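# Balance a bar level on the stand's ridge

## Task

Set the bar across the ridge at the top of the stand so it sits level on its own and remains that way; it only counts if the bar stays balanced with no gripper holding or propping it at the end.

## Robot and tools

Robot: two arms, left_arm and right_arm, each with six joints and a two-finger gripper. An occasional brief push may nudge a loose object. Nothing may leave the table; that fails the job. The arms must not collide or press hard on each other.

Frame: one shared scene frame, in metres. Origin on the table top midway between the arms, +x out over the table, +z up, left_arm on the +y side. The arm names do not match image sides. A gripper's fingers point along its own +z and close along its own y. end_effector_position is the point between the pads when closed, about 2 cm behind the tips; closing pushes the tips roughly 10 mm further along +z. Printed hand positions drift from the truth, more at long reach.

Row layout (used by execute_actions and move): a single flat list of 14 numbers covering both arms, always all 14 even when one arm is idle. First left_arm: six joint values then its opening; then right_arm the same way. Joint order inside each arm is unusual and must be followed exactly: shoulder, wrist pitch, wrist roll, forearm roll, elbow, waist. Every number lies in [-1, 1]. Joint values are offsets, not poses, scaled so 1.0 equals 2.036 rad. The opening is absolute: +1 fully open, -1 closed.

Stated joint ranges in rad: waist -6.283 to 6.283, shoulder -2.059 to 2.094, elbow -3.927 to 0.192, forearm roll -6.283 to 6.283, wrist pitch -1.693 to 3.142, wrist roll -6.283 to 6.283. True ends may sit 0.010 rad either way. An action asking a joint to go outward more than 0.010 rad past its end (judged from the angles when that action begins) is rejected for both arms; if the first action of a call fails this, or any action is malformed, the whole call is rejected and nothing moves. Joints pushed past their real end stop there, and the result then says "joint sent to its limit"; its absence does not prove there is room left.

execute_actions(actions): a list of actions; each action is up to 15 rows, one per 1/30 s step, and a short table repeats its last row to fill 15 steps. Offsets in every row of an action are measured from the joint angles at that action's start (for a call's first action, the last reported angles), not from the previous row. An empty list just returns state and images. Each joint's target speed is capped at 3.14 rad/s, the target stays within 0.623 rad of the measured angle, and targets that would shift a gripper over 70 mm per step are scaled back, so big changes need several actions. An unfinished motion may not complete on its own; send the remainder.

move(target, speed, blocking): target is one 14-number row; its offsets are taken from the "Joint positions" of the latest result showing them, not from where the arm is when the move starts. All joints travel together along paths lasting 0.5 to 10 s, so grippers trace curves, faster the farther from a rotating joint. speed (0.01 to 2 rad/s, default 0.5) caps the joint with the longest way to go. Paths ignore obstacles and the other arm. Faster moves hit harder; targets beyond a contact press harder. Finger openings are sent at the start. blocking=false returns after 0.5 s while motion continues; then use wait(0) to check, and call wait or stop before any new execute_actions or move. The extra "move:" line reports the ending (done, off_target, moving, held, fault), limits=held or limits=none, and each arm's joint farthest from target. To keep pressing as before, send offsets from Joint positions to Joint targets.

wait(seconds): 0 to 10 s; arms hold their last command and a running move continues. stop(): brakes a running move, needing some room; fingers keep moving. zoom_image(camera, region): region [x0, y0, x1, y1] in pixels of that camera's last image, origin top-left, at most 504 by 504. Cameras (all 504x504): cam_head_left, cam_head_right, cam_high, cam_low, cam_left_wrist, cam_right_wrist. show_instructions(): shows the reference images. finished_scene(scene): ends the scene after the robot holds its last command; irreversible, and the bar must already be balanced unaided.

Results: each arm's end_effector_position (m), end_effector_quat_wxyz, and velocities (m/s, rad/s). Joint positions and velocities list each arm's joints in the order above, then the pad gap in m (0.084 open). Joint targets shows where joints are being driven now. grip_measured gives opening on the command scale; to hold, command clearly below it (lower squeezes harder, about 24 N per pad maximum). Step readings list joint angles at some steps; HELD marks steps where an arm's row was held back. "joint command not followed" means the clearance check altered targets. Torque readings include offsets and noise.

Avoid: exceeding load limits (N m: waist 45, shoulder 45, elbow 27, forearm roll 27, wrist pitch 18, wrist roll 18, held weight included), which causes a torque fault: the arm backs off, stalls 10 s and skips the call. Holding loads heats motors; MOTOR HOT appears at 65 °C and at 80 °C the arm brakes (OVER-TEMPERATURE FAULT). The robot keeps its last command while you think. Avoid dropping the bar, fast slams, hard pushes and letting anything fall; release gently and confirm it stays level before ending.

Each tool is called as a command line: name --argument value for each argument, lists and objects as JSON in quotes; but a table of rows of numbers goes row by row, as --pt "numbers of a row", without its own name.

Reference images:

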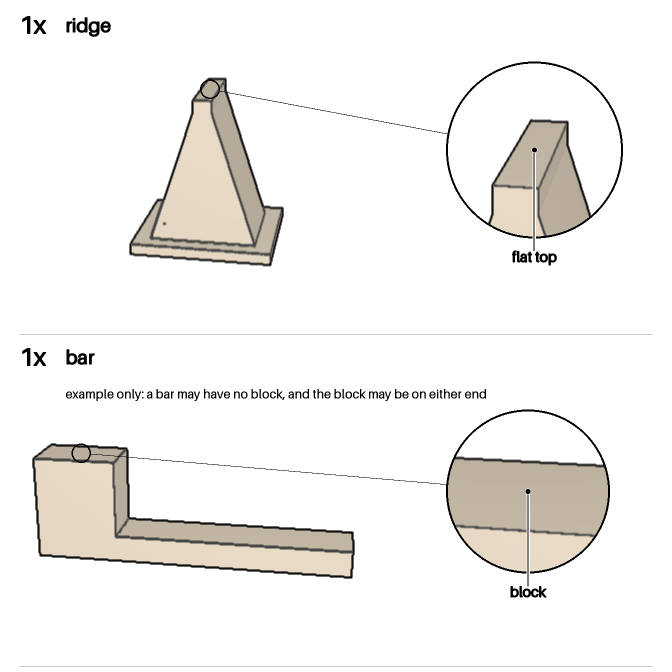

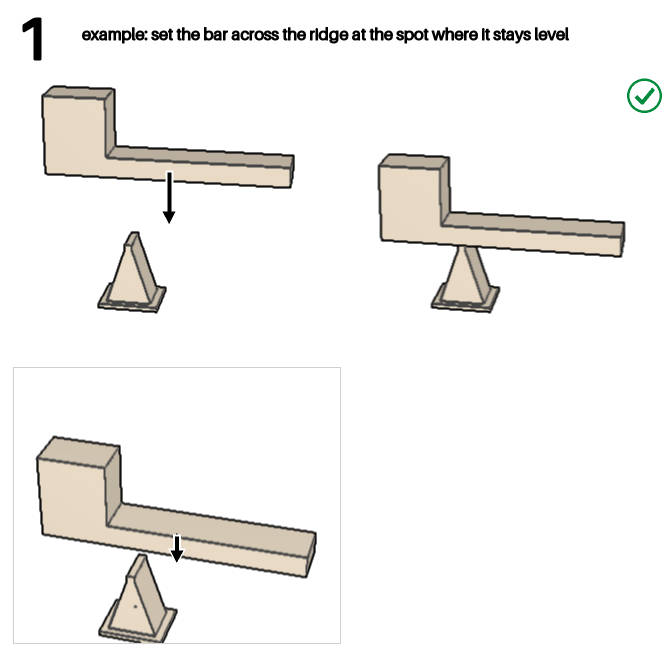

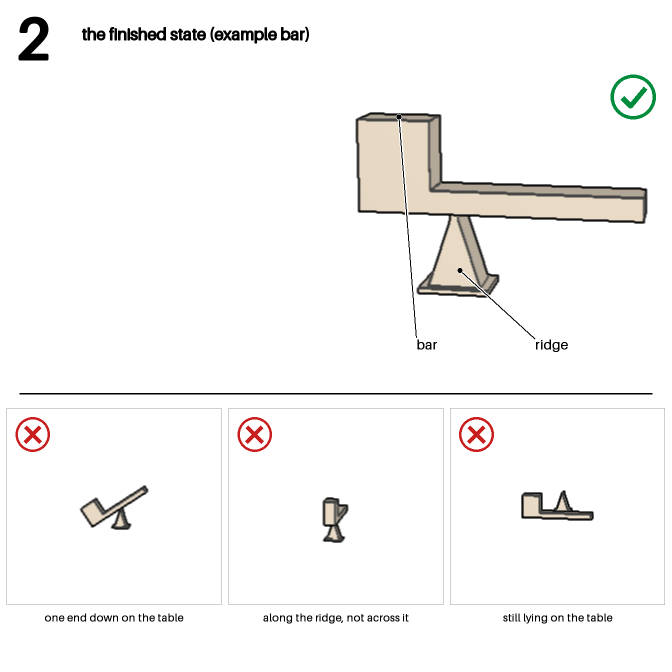

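## Session

execute_actions --actions '[]'

Scene clock: 0.00 s.
left_arm: end_effector_position=(+0.5875, -0.0743, +0.1886) grip_measured=+1.00 end_effector_quat_wxyz=(-0.014, +1.000, +0.008, +0.011) end_effector_velocity=(-0.000, -0.000, +0.001) end_effector_angular_velocity=(-0.002, +0.000, +0.000) | right_arm: end_effector_position=(+0.1563, -0.2177, +0.1693) grip_measured=+1.00 end_effector_quat_wxyz=(-0.099, +0.780, +0.617, -0.028) end_effector_velocity=(-0.000, -0.000, -0.000) end_effector_angular_velocity=(-0.000, +0.000, -0.000)
Joint names: [shoulder, wrist pitch, wrist roll, forearm roll, elbow, waist]
Joint positions: left_arm=[ 0.794  1.379 -0.61   0.037 -2.175 -0.79   0.084] | right_arm=[-0.747  1.186 -0.907  0.202 -0.345  0.391  0.084]
Joint velocities: left_arm=[-0.001  0.     0.    -0.001 -0.    -0.    -0.   ] | right_arm=[-0.001  0.     0.    -0.     0.001 -0.     0.   ]
Joint torques (N m, as the arm reports them, + toward a larger angle): no reading
Joint targets: left_arm=[0.794 1.379 -0.610 0.037 -2.175 -0.790] | right_arm=[-0.747 1.186 -0.907 0.202 -0.345 0.391]

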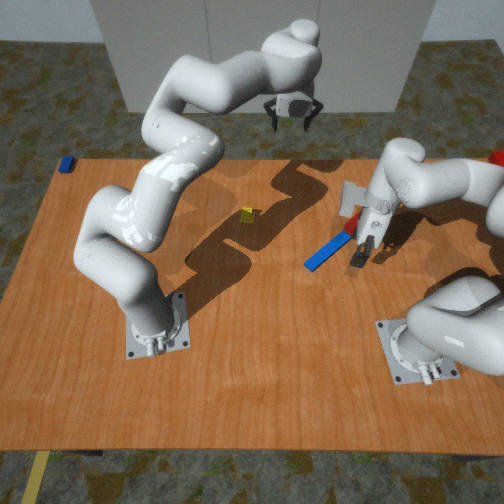

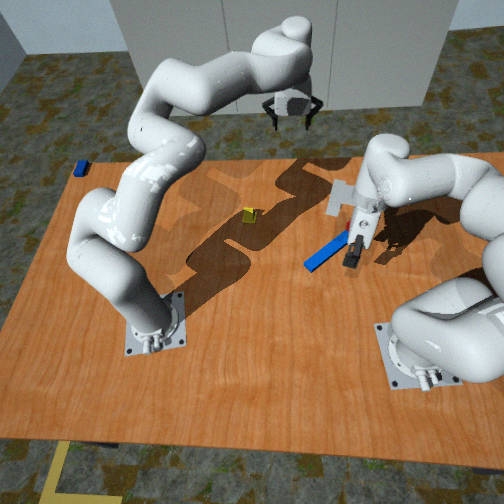

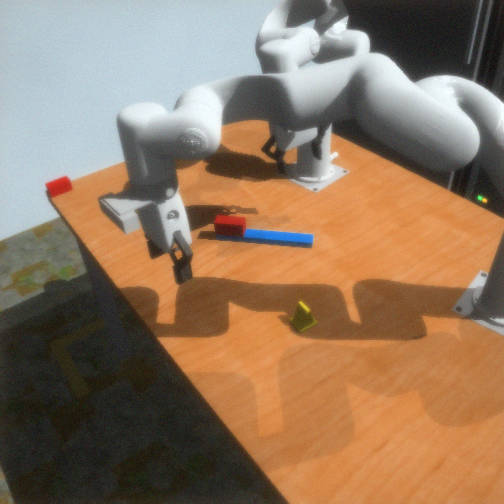

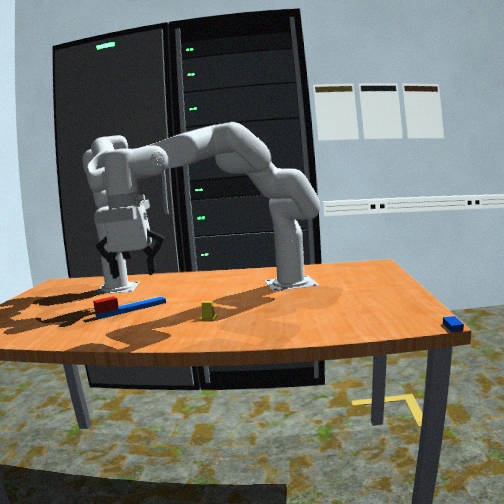

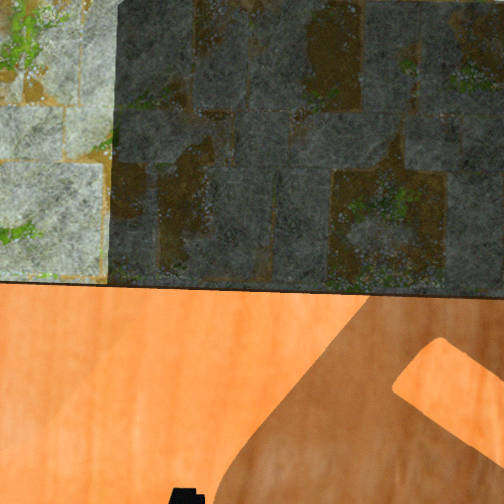

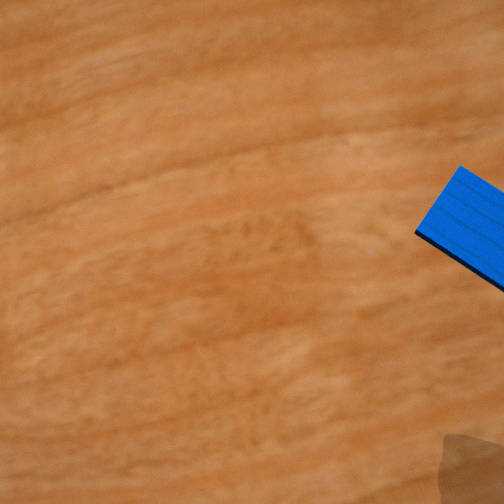

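move --target '[-0.424,-0.09,0.128,-0.018,0.515,-0.05,1,0,0,0,0,-0.08,-0.75,1]' --speed 1.2

move --target '[0,0,0,0,0,-0.225,1,0,0,0,0,0,0,1]' --speed 1

Scene clock: 15.23 s.
left_arm: end_effector_position=(+0.3794, -0.0017, +0.2495) grip_measured=+1.00 end_effector_quat_wxyz=(+0.000, +0.986, -0.169, +0.000) end_effector_velocity=(-0.001, +0.000, -0.000) end_effector_angular_velocity=(+0.000, +0.000, -0.001) | right_arm: end_effector_position=(+0.1574, -0.5954, +0.2377) grip_measured=+1.00 end_effector_quat_wxyz=(-0.026, +0.991, -0.085, +0.097) end_effector_velocity=(-0.001, -0.001, +0.001) end_effector_angular_velocity=(-0.004, -0.002, -0.005)
Joint names: [shoulder, wrist pitch, wrist roll, forearm roll, elbow, waist]
Joint positions: left_arm=[-0.069  1.195 -0.349 -0.    -1.126 -0.892  0.084] | right_arm=[-0.747  1.186 -0.907  0.202 -0.508 -1.135  0.084]
Joint velocities: left_arm=[-0.002 -0.     0.     0.     0.003 -0.    -0.   ] | right_arm=[-0.002 -0.     0.001 -0.    -0.002 -0.005  0.   ]
Joint torques (N m, as the arm reports them, + toward a larger angle): left_arm=[-16.27  -1.24   0.15   0.55 -21.17   0.05] | right_arm=[ -8.14  -3.08   0.51   0.19 -15.35  -0.31]
Joint targets: left_arm=[-0.069 1.195 -0.349 -0.000 -1.126 -0.892] | right_arm=[-0.747 1.186 -0.907 0.202 -0.508 -1.135]
move: done; limits=none; left_arm: farthest joint: the wrist pitch, 0.001 radians from its target (0.183 radians at the start); right_arm: farthest joint: the waist, 0.001 radians from its target (1.527 radians at the start)

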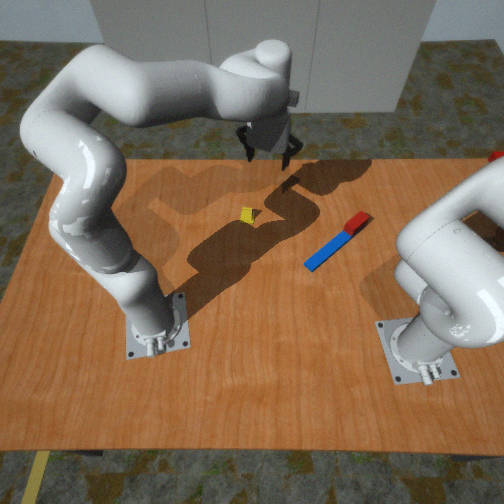

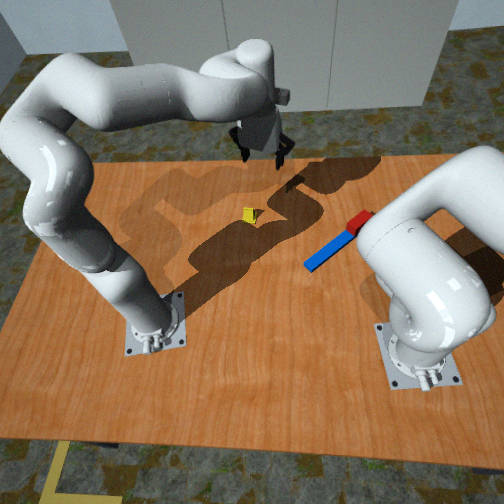

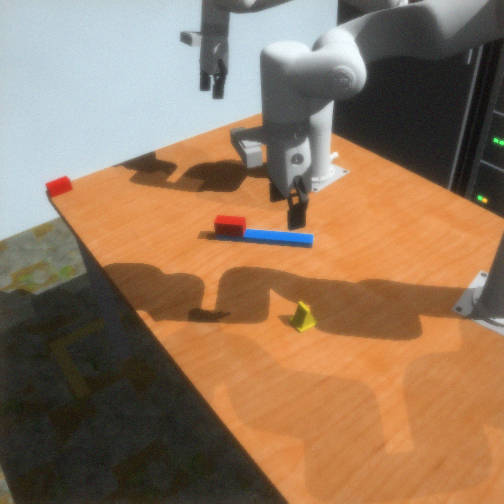

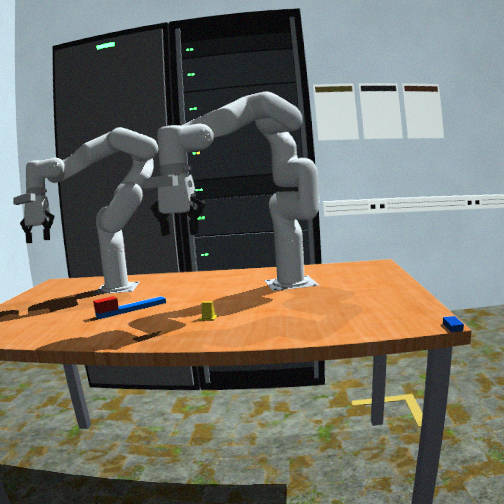

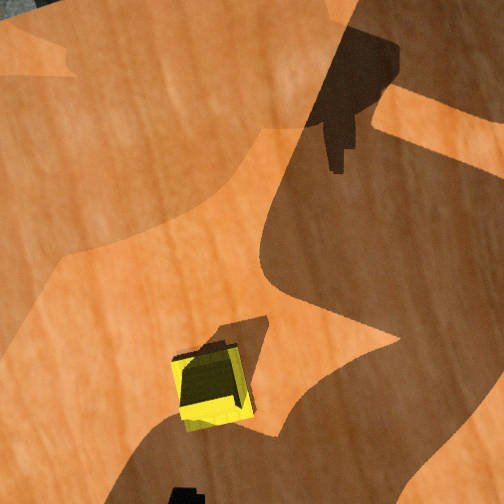

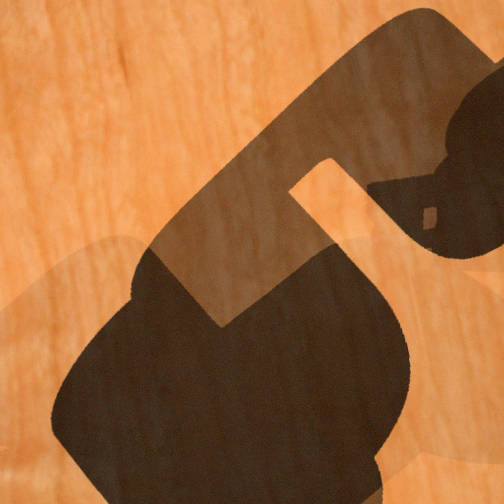

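Scene clock: 16.47 s.
left_arm: end_effector_position=(+0.2149, -0.1275, +0.2495) grip_measured=+1.00 end_effector_quat_wxyz=(+0.000, +0.922, -0.388, +0.000) end_effector_velocity=(-0.002, -0.001, -0.000) end_effector_angular_velocity=(+0.000, +0.000, -0.004) | right_arm: end_effector_position=(+0.1574, -0.5954, +0.2377) grip_measured=+1.00 end_effector_quat_wxyz=(-0.026, +0.991, -0.085, +0.097) end_effector_velocity=(+0.000, -0.000, +0.001) end_effector_angular_velocity=(-0.002, -0.001, +0.000)
Joint names: [shoulder, wrist pitch, wrist roll, forearm roll, elbow, waist]
Joint positions: left_arm=[-0.069  1.195 -0.349  0.    -1.126 -1.349  0.084] | right_arm=[-0.747  1.186 -0.907  0.202 -0.508 -1.135  0.084]
Joint velocities: left_arm=[ 0.     0.    -0.    -0.    -0.    -0.004  0.   ] | right_arm=[-0.001 -0.     0.    -0.    -0.001  0.     0.   ]
Joint torques (N m, as the arm reports them, + toward a larger angle): left_arm=[-16.19  -1.25   0.2    0.52 -21.16  -0.09] | right_arm=[ -8.39  -3.05   0.48   0.17 -15.43  -0.2 ]
Joint targets: left_arm=[-0.069 1.195 -0.349 -0.000 -1.126 -1.350] | right_arm=[-0.747 1.186 -0.907 0.202 -0.508 -1.135]
move: done; limits=none; left_arm: farthest joint: the waist, 0.001 radians from its target (0.458 radians at the start); right_arm: farthest joint: the waist, 0.000 radians from its target (0.000 radians at the start)

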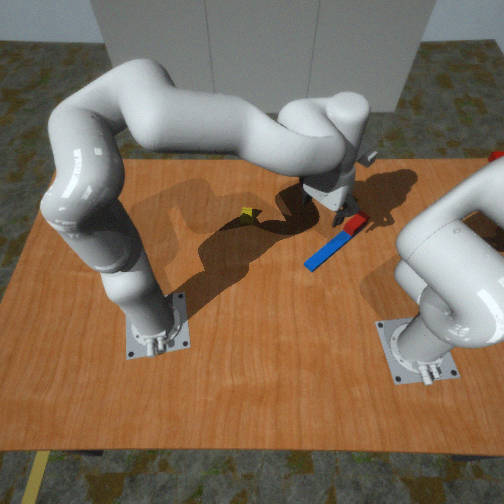

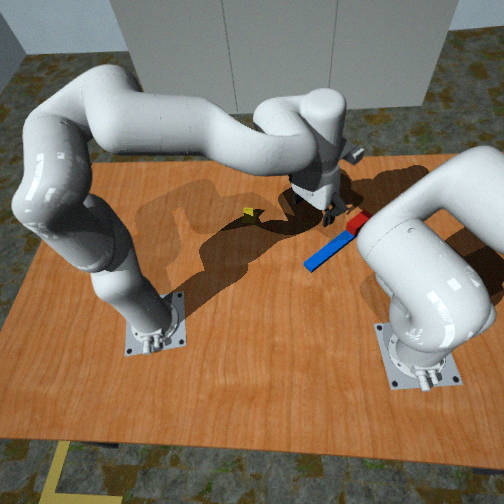

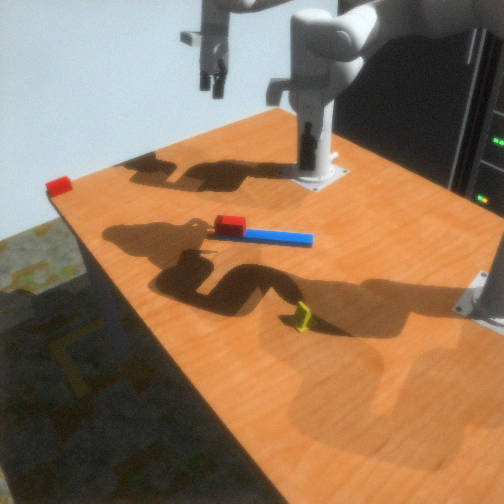

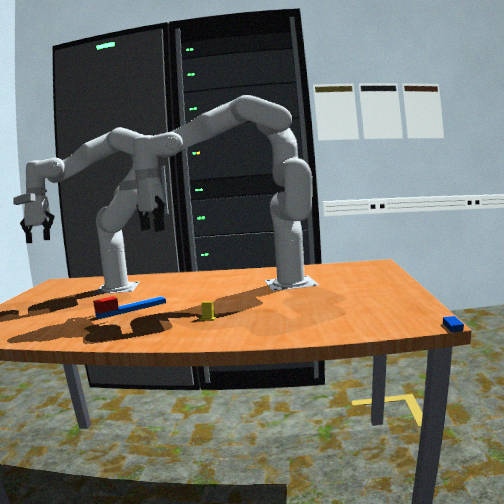

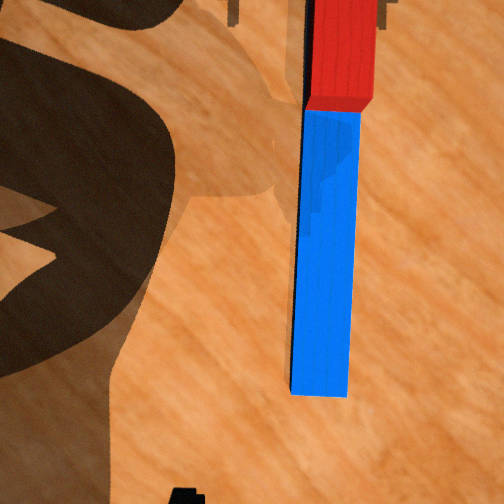

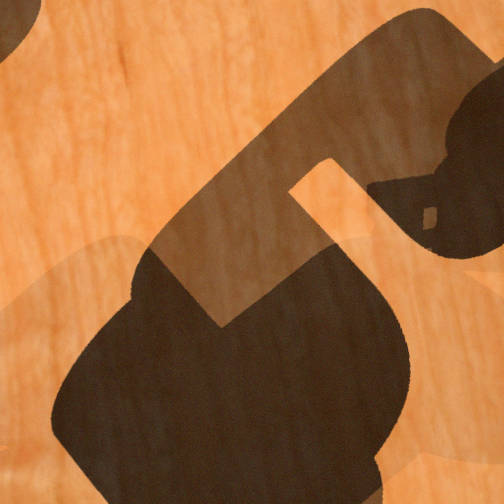

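move --target '[0.210,-0.070,0.054,0,-0.140,0.030,1,0,0,0,0,0,0,1]' --speed 0.8

zoom_image --camera "cam_high" --region '[180,170,350,340]'

Scene clock: 29.63 s.
left_arm: end_effector_position=(+0.2889, -0.2082, +0.1612) grip_measured=+1.00 end_effector_quat_wxyz=(+0.000, +0.912, -0.410, +0.000) end_effector_velocity=(+0.000, -0.000, -0.002) end_effector_angular_velocity=(+0.001, +0.002, +0.001) | right_arm: end_effector_position=(+0.1574, -0.5954, +0.2377) grip_measured=+1.00 end_effector_quat_wxyz=(-0.026, +0.991, -0.085, +0.097) end_effector_velocity=(+0.000, -0.000, +0.000) end_effector_angular_velocity=(+0.000, -0.000, -0.000)
Joint names: [shoulder, wrist pitch, wrist roll, forearm roll, elbow, waist]
Joint positions: left_arm=[ 0.358  1.053 -0.24   0.    -1.411 -1.288  0.084] | right_arm=[-0.747  1.186 -0.907  0.202 -0.508 -1.135  0.084]
Joint velocities: left_arm=[ 0.003 -0.001  0.    -0.001 -0.     0.    -0.   ] | right_arm=[ 0.001 -0.     0.     0.001 -0.001 -0.     0.   ]
Joint torques (N m, as the arm reports them, + toward a larger angle): left_arm=[-22.81  -1.27   0.08   0.46 -20.72  -0.1 ] | right_arm=[ -8.28  -3.1    0.44   0.21 -15.35  -0.44]
Joint targets: left_arm=[0.359 1.053 -0.240 0.000 -1.411 -1.288] | right_arm=[-0.747 1.186 -0.907 0.202 -0.508 -1.135]
move: done; limits=none; left_arm: farthest joint: the wrist roll, 0.001 radians from its target (0.110 radians at the start); right_arm: farthest joint: the waist, 0.000 radians from its target (0.000 radians at the start)

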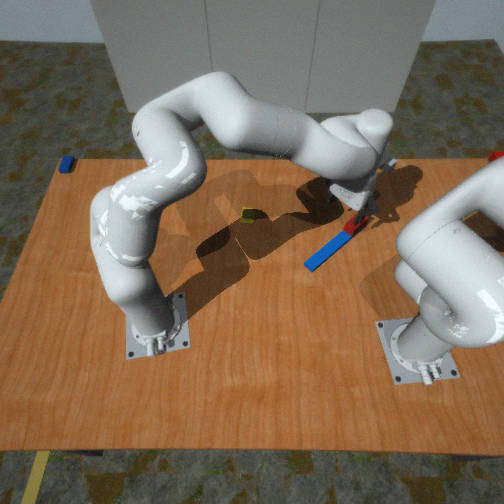

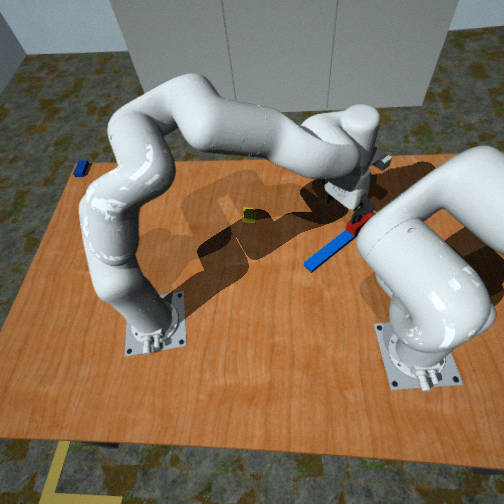

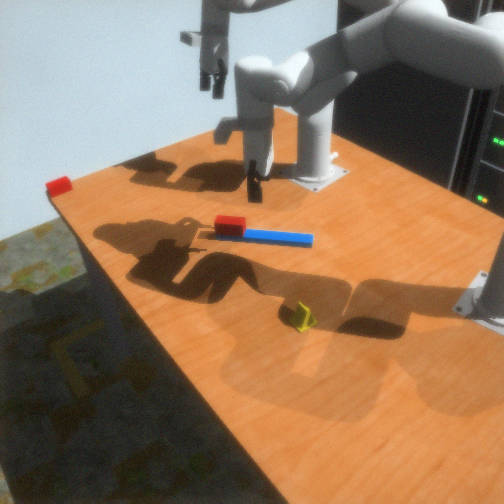

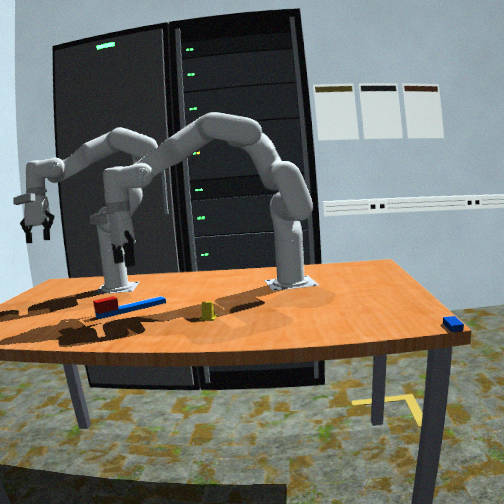

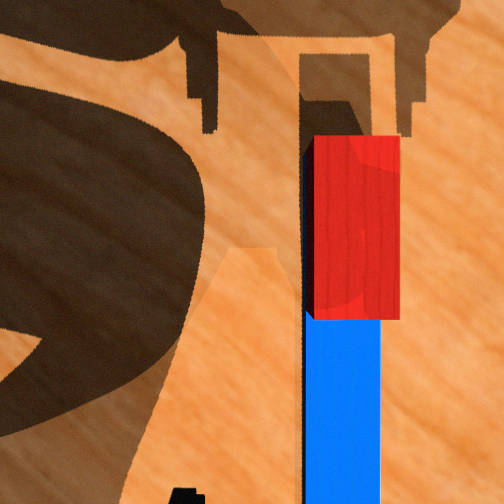

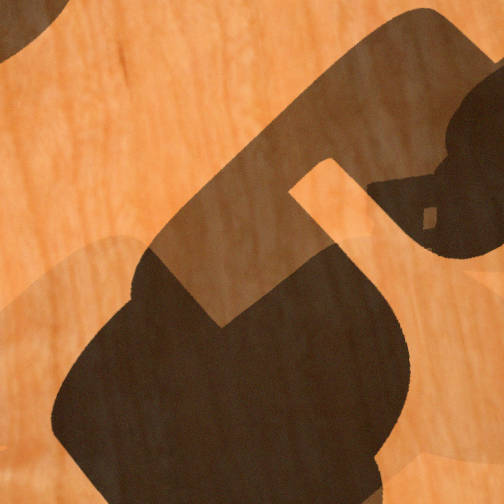

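Region (180, 170, 350, 340) of cam_high's 504x504 image, scaled by 2.965, with more detail than that image has.

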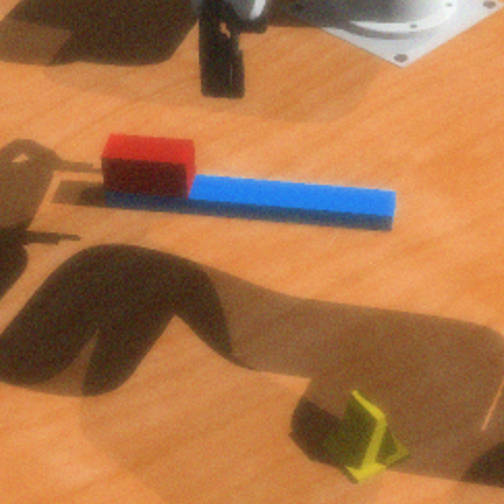

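move --target '[0.137,-0.1243,0,0,-0.0128,-0.001,1,0,0,0,0,0,0,1]'

zoom_image --camera "cam_high" --region '[190,170,330,270]'

zoom_image --camera "cam_low" --region '[70,250,230,330]'

Scene clock: 41.30 s.
left_arm: end_effector_position=(+0.3002, -0.2321, +0.0299) grip_measured=+1.00 end_effector_quat_wxyz=(+0.000, +0.911, -0.411, +0.000) end_effector_velocity=(-0.000, +0.001, -0.002) end_effector_angular_velocity=(+0.003, +0.001, -0.000) | right_arm: end_effector_position=(+0.1574, -0.5954, +0.2377) grip_measured=+1.00 end_effector_quat_wxyz=(-0.026, +0.991, -0.085, +0.097) end_effector_velocity=(-0.000, +0.000, -0.000) end_effector_angular_velocity=(+0.001, +0.000, -0.001)
Joint names: [shoulder, wrist pitch, wrist roll, forearm roll, elbow, waist]
Joint positions: left_arm=[ 0.636  0.8   -0.24   0.    -1.438 -1.29   0.084] | right_arm=[-0.747  1.186 -0.907  0.202 -0.508 -1.135  0.084]
Joint velocities: left_arm=[ 0.002 -0.001  0.     0.001  0.001 -0.    -0.   ] | right_arm=[ 0.001 -0.     0.     0.     0.001 -0.    -0.   ]
Joint torques (N m, as the arm reports them, + toward a larger angle): left_arm=[-25.65  -1.24   0.12   0.6  -19.03  -0.14] | right_arm=[ -7.98  -3.17   0.41   0.18 -15.49  -0.14]
Joint targets: left_arm=[0.637 0.800 -0.240 0.000 -1.437 -1.290] | right_arm=[-0.747 1.186 -0.907 0.202 -0.508 -1.135]
move: done; limits=none; left_arm: farthest joint: the waist, 0.000 radians from its target (0.002 radians at the start); right_arm: farthest joint: the waist, 0.000 radians from its target (0.000 radians at the start)

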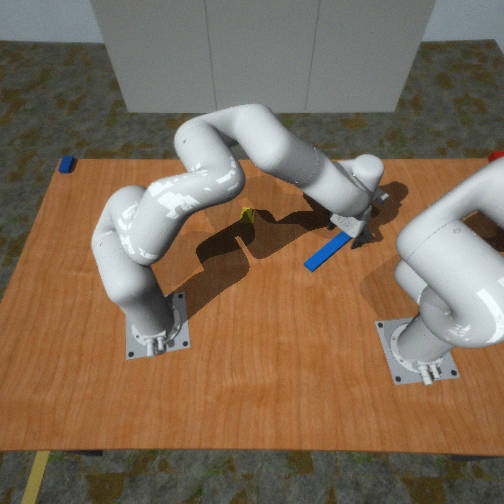

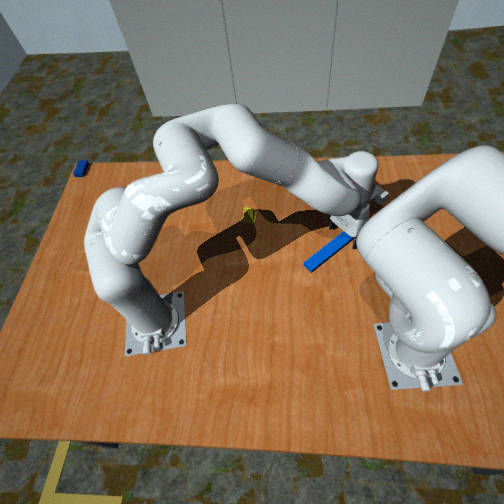

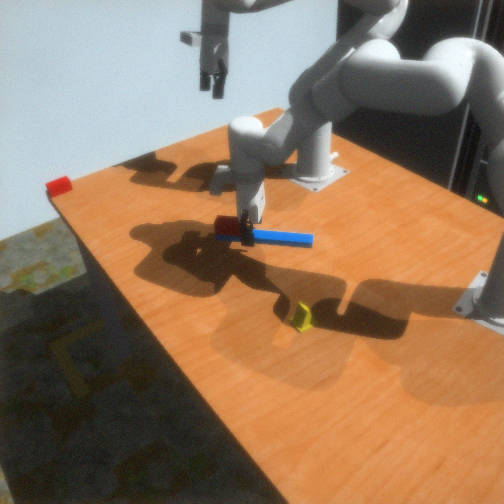

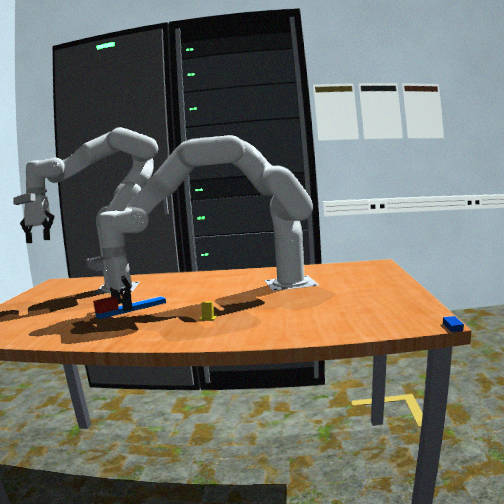

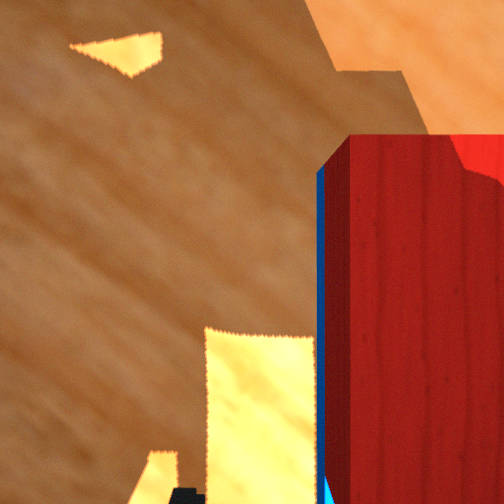

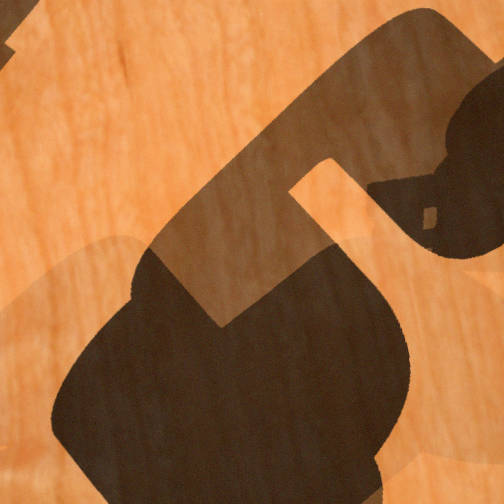

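Region (190, 170, 330, 270) of cam_high's 504x504 image, scaled by 3.600, with more detail than that image has; it fills the top 360 rows of this view, and the rest is white.

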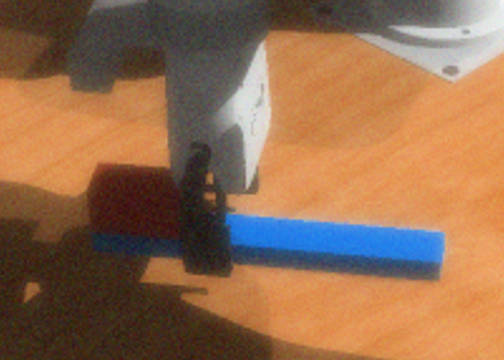

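Region (70, 250, 230, 330) of cam_low's 504x504 image, scaled by 3.150, with more detail than that image has.

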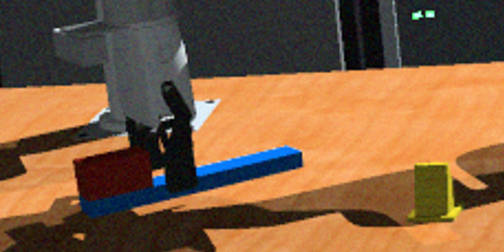

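execute_actions --actions '[[[0.0055,-0.0055,0,0,0,0,0.4,0,0,0,0,0,0,1]],[[0,0,0,0,0,0,-0.2,0,0,0,0,0,0,1]],[[0,0,0,0,0,0,-1,0,0,0,0,0,0,1]]]'

move --target '[-0.08,0.08,0,0,0,0,-1,0,0,0,0,0,0,1]' --speed 0.3

move --target '[-0.3175,-0.061,-0.119,0,0.379,0.228,-1,0,0,0,0,0,0,1]'

Scene clock: 56.03 s.
left_arm: end_effector_position=(+0.3004, -0.2327, +0.0248) grip_measured=-0.26 end_effector_quat_wxyz=(+0.001, +0.911, -0.411, +0.001) end_effector_velocity=(+0.000, -0.000, +0.000) end_effector_angular_velocity=(-0.001, +0.000, +0.001) | right_arm: end_effector_position=(+0.1574, -0.5954, +0.2377) grip_measured=+1.00 end_effector_quat_wxyz=(-0.026, +0.991, -0.085, +0.097) end_effector_velocity=(+0.000, +0.000, -0.000) end_effector_angular_velocity=(+0.000, +0.001, +0.001)
Joint names: [shoulder, wrist pitch, wrist roll, forearm roll, elbow, waist]
Joint positions: left_arm=[ 0.647  0.789 -0.24  -0.    -1.438 -1.29   0.033] | right_arm=[-0.747  1.186 -0.907  0.202 -0.508 -1.135  0.084]
Joint velocities: left_arm=[-0.     0.    -0.    -0.001 -0.001 -0.     0.   ] | right_arm=[ 0.     0.     0.    -0.    -0.     0.001 -0.   ]
Joint torques (N m, as the arm reports them, + toward a larger angle): left_arm=[-24.35  -0.98   0.11   0.55 -17.76   0.21] | right_arm=[ -8.11  -2.96   0.54   0.25 -15.48  -0.19]
Joint targets: left_arm=[0.647 0.789 -0.240 -0.000 -1.438 -1.290] | right_arm=[-0.747 1.186 -0.907 0.202 -0.508 -1.135]
Step readings (joint positions; steps 1 to 15: 1st action; 16 to 30: 2nd action; 31 to 45: 3rd action):
0: left_arm=[0.637 0.800 -0.240 0.000 -1.437 -1.290] | right_arm=[-0.747 1.186 -0.907 0.202 -0.508 -1.135]
1: left_arm=[0.637 0.800 -0.240 0.000 -1.437 -1.290] | right_arm=[-0.747 1.186 -0.907 0.202 -0.508 -1.135]
2: left_arm=[0.638 0.799 -0.240 0.000 -1.438 -1.290] | right_arm=[-0.747 1.186 -0.907 0.202 -0.508 -1.135]
4: left_arm=[0.642 0.794 -0.240 0.000 -1.438 -1.290] | right_arm=[-0.747 1.186 -0.907 0.202 -0.508 -1.135]
8: left_arm=[0.647 0.790 -0.240 0.000 -1.437 -1.290] | right_arm=[-0.747 1.186 -0.907 0.202 -0.508 -1.135]
15: left_arm=[0.647 0.789 -0.240 0.000 -1.438 -1.290] | right_arm=[-0.747 1.186 -0.907 0.202 -0.508 -1.135]
16: left_arm=[0.647 0.789 -0.240 0.000 -1.438 -1.290] | right_arm=[-0.747 1.186 -0.907 0.202 -0.508 -1.135]
17: left_arm=[0.647 0.789 -0.240 0.000 -1.438 -1.290] | right_arm=[-0.747 1.186 -0.907 0.202 -0.508 -1.135]
19: left_arm=[0.647 0.789 -0.240 0.000 -1.438 -1.290] | right_arm=[-0.747 1.186 -0.907 0.202 -0.508 -1.135]
23: left_arm=[0.647 0.789 -0.240 -0.000 -1.438 -1.290] | right_arm=[-0.747 1.186 -0.907 0.202 -0.508 -1.135]
30: left_arm=[0.647 0.789 -0.240 -0.000 -1.438 -1.290] | right_arm=[-0.747 1.186 -0.907 0.202 -0.508 -1.135]
31: left_arm=[0.647 0.789 -0.240 -0.000 -1.438 -1.290] | right_arm=[-0.747 1.186 -0.907 0.202 -0.508 -1.135]
32: left_arm=[0.647 0.789 -0.240 0.000 -1.438 -1.290] | right_arm=[-0.747 1.186 -0.907 0.202 -0.508 -1.135]
34: left_arm=[0.647 0.789 -0.240 -0.000 -1.438 -1.290] | right_arm=[-0.747 1.186 -0.907 0.202 -0.508 -1.135]
38: left_arm=[0.647 0.789 -0.240 -0.000 -1.438 -1.290] | right_arm=[-0.747 1.186 -0.907 0.202 -0.508 -1.135]
45: Joint positions above

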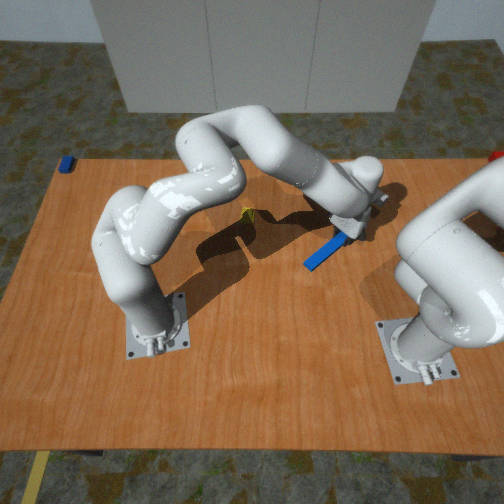

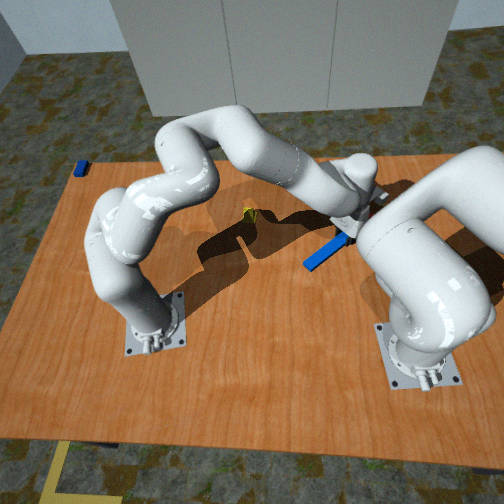

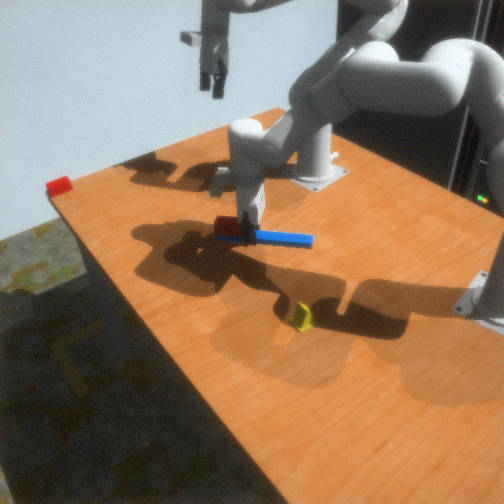

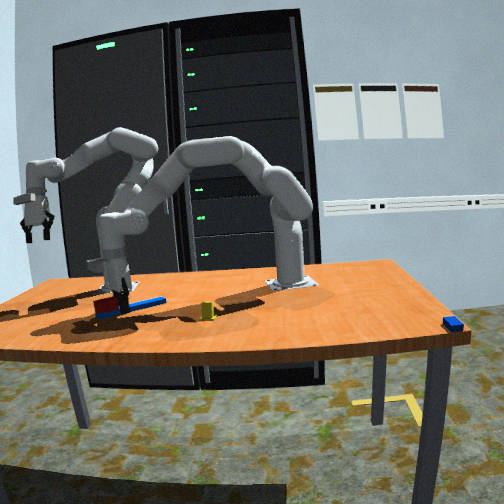

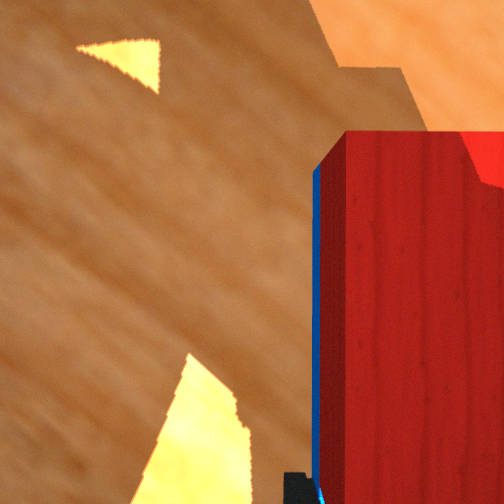

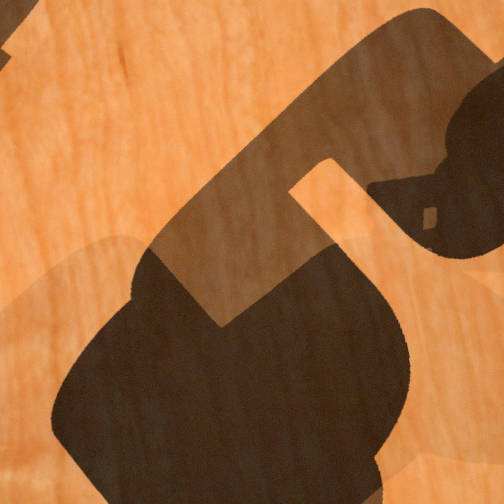

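Scene clock: 57.13 s.
left_arm: end_effector_position=(+0.2965, -0.2252, +0.1072) grip_measured=-0.26 end_effector_quat_wxyz=(+0.001, +0.911, -0.411, +0.001) end_effector_velocity=(+0.001, -0.002, +0.005) end_effector_angular_velocity=(-0.009, -0.005, +0.000) | right_arm: end_effector_position=(+0.1574, -0.5954, +0.2377) grip_measured=+1.00 end_effector_quat_wxyz=(-0.026, +0.991, -0.085, +0.097) end_effector_velocity=(-0.000, +0.000, -0.000) end_effector_angular_velocity=(+0.001, +0.000, -0.001)
Joint names: [shoulder, wrist pitch, wrist roll, forearm roll, elbow, waist]
Joint positions: left_arm=[ 0.485  0.951 -0.24  -0.    -1.438 -1.29   0.033] | right_arm=[-0.747  1.186 -0.907  0.202 -0.508 -1.135  0.084]
Joint velocities: left_arm=[-0.006  0.    -0.     0.    -0.005  0.    -0.   ] | right_arm=[-0.001  0.     0.001  0.     0.001 -0.     0.   ]
Joint torques (N m, as the arm reports them, + toward a larger angle): left_arm=[-25.21  -1.38   0.1    0.51 -20.87  -0.06] | right_arm=[ -8.14  -3.04   0.42   0.18 -15.32  -0.21]
Joint targets: left_arm=[0.484 0.951 -0.240 -0.000 -1.438 -1.290] | right_arm=[-0.747 1.186 -0.907 0.202 -0.508 -1.135]
move: done; limits=none; left_arm: farthest joint: the shoulder, 0.001 radians from its target (0.163 radians at the start); right_arm: farthest joint: the waist, 0.000 radians from its target (0.000 radians at the start)

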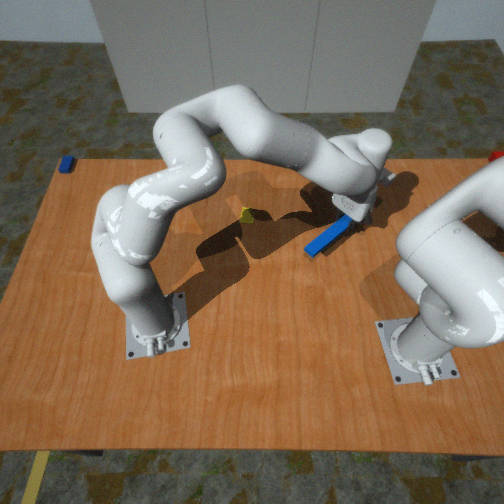

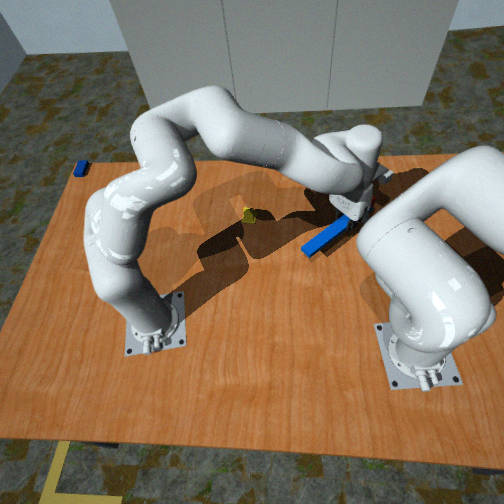

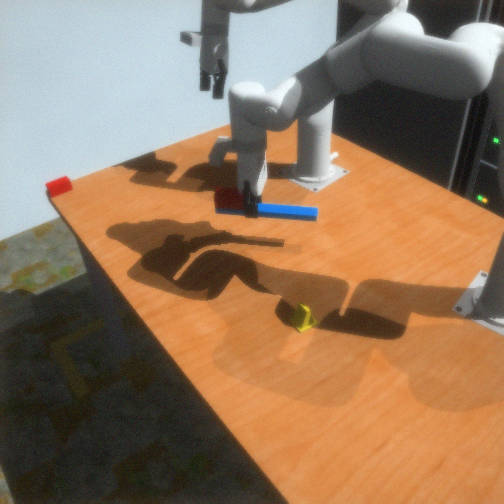

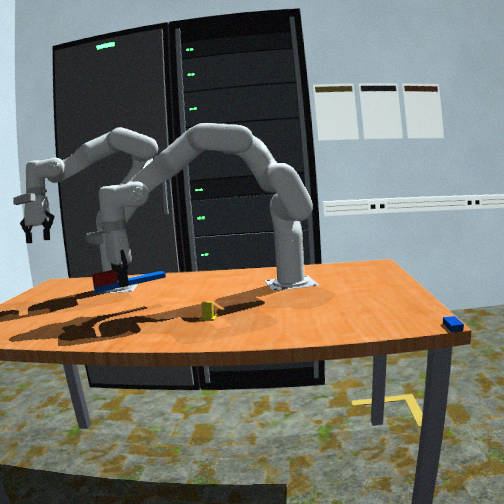

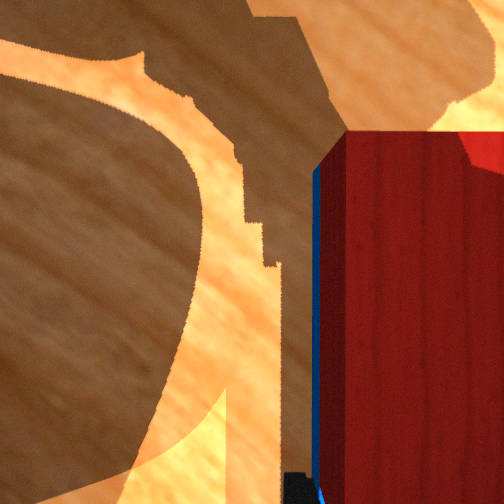

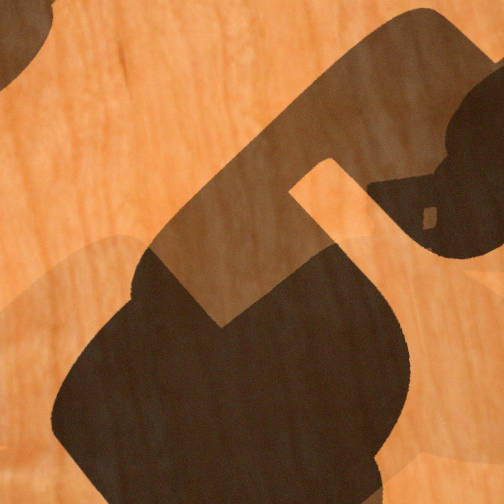

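Scene clock: 59.30 s.
left_arm: end_effector_position=(+0.3418, +0.0621, +0.1303) grip_measured=-0.26 end_effector_quat_wxyz=(+0.000, +0.997, -0.071, +0.000) end_effector_velocity=(-0.000, +0.001, -0.000) end_effector_angular_velocity=(+0.001, +0.000, +0.002) | right_arm: end_effector_position=(+0.1574, -0.5954, +0.2377) grip_measured=+1.00 end_effector_quat_wxyz=(-0.026, +0.991, -0.085, +0.097) end_effector_velocity=(-0.000, -0.000, +0.000) end_effector_angular_velocity=(-0.000, -0.000, -0.001)
Joint names: [shoulder, wrist pitch, wrist roll, forearm roll, elbow, waist]
Joint positions: left_arm=[-0.161  0.827 -0.482 -0.    -0.667 -0.827  0.033] | right_arm=[-0.747  1.186 -0.907  0.202 -0.508 -1.135  0.084]
Joint velocities: left_arm=[-0.002  0.    -0.001  0.     0.003  0.002  0.   ] | right_arm=[ 0.    -0.     0.     0.    -0.    -0.001 -0.   ]
Joint torques (N m, as the arm reports them, + toward a larger angle): left_arm=[-13.55  -1.35   0.09   0.56 -20.12  -0.19] | right_arm=[ -8.05  -3.1    0.51   0.31 -15.36  -0.16]
Joint targets: left_arm=[-0.161 0.827 -0.482 -0.000 -0.666 -0.826] | right_arm=[-0.747 1.186 -0.907 0.202 -0.508 -1.135]
move: done; limits=none; left_arm: farthest joint: the waist, 0.001 radians from its target (0.465 radians at the start); right_arm: farthest joint: the waist, 0.000 radians from its target (0.000 radians at the start)

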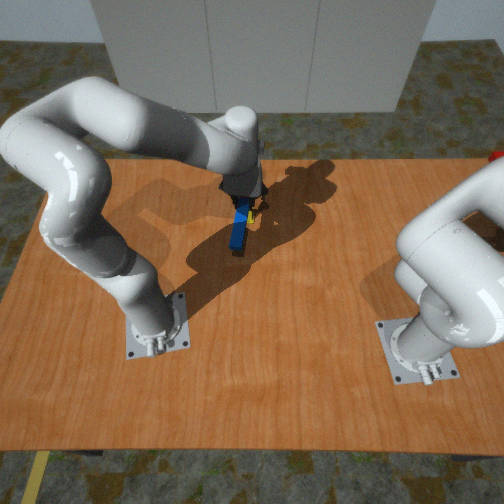

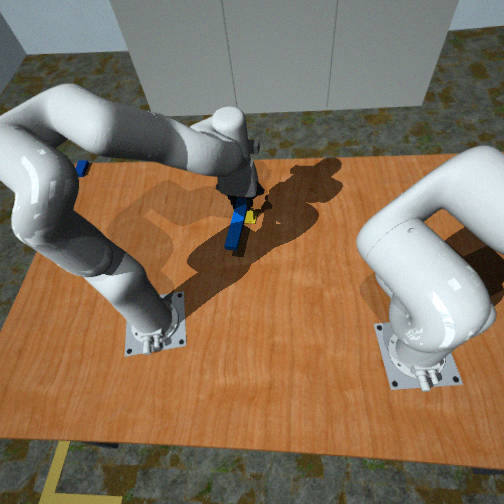

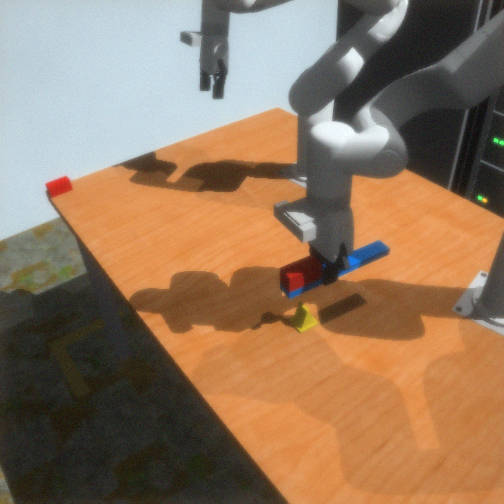

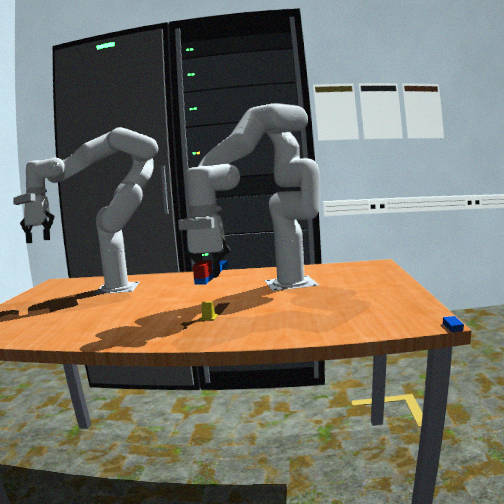

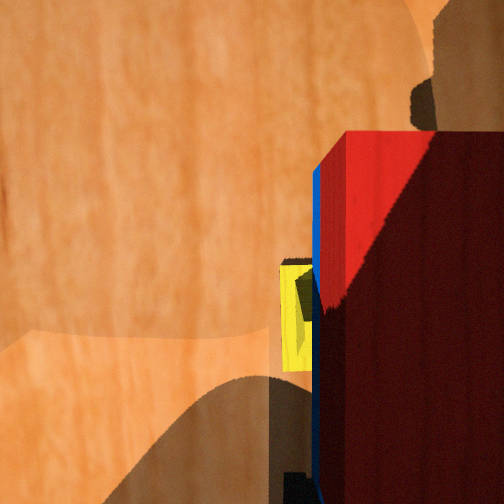

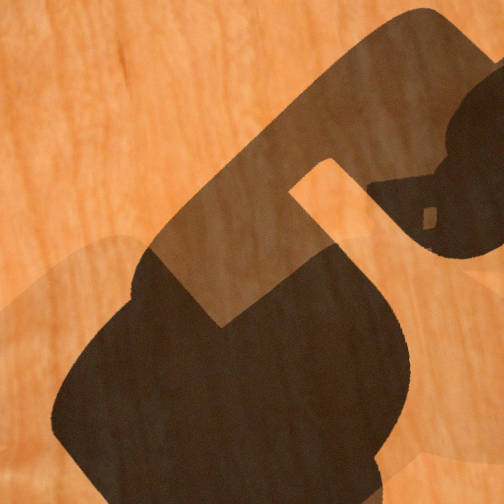

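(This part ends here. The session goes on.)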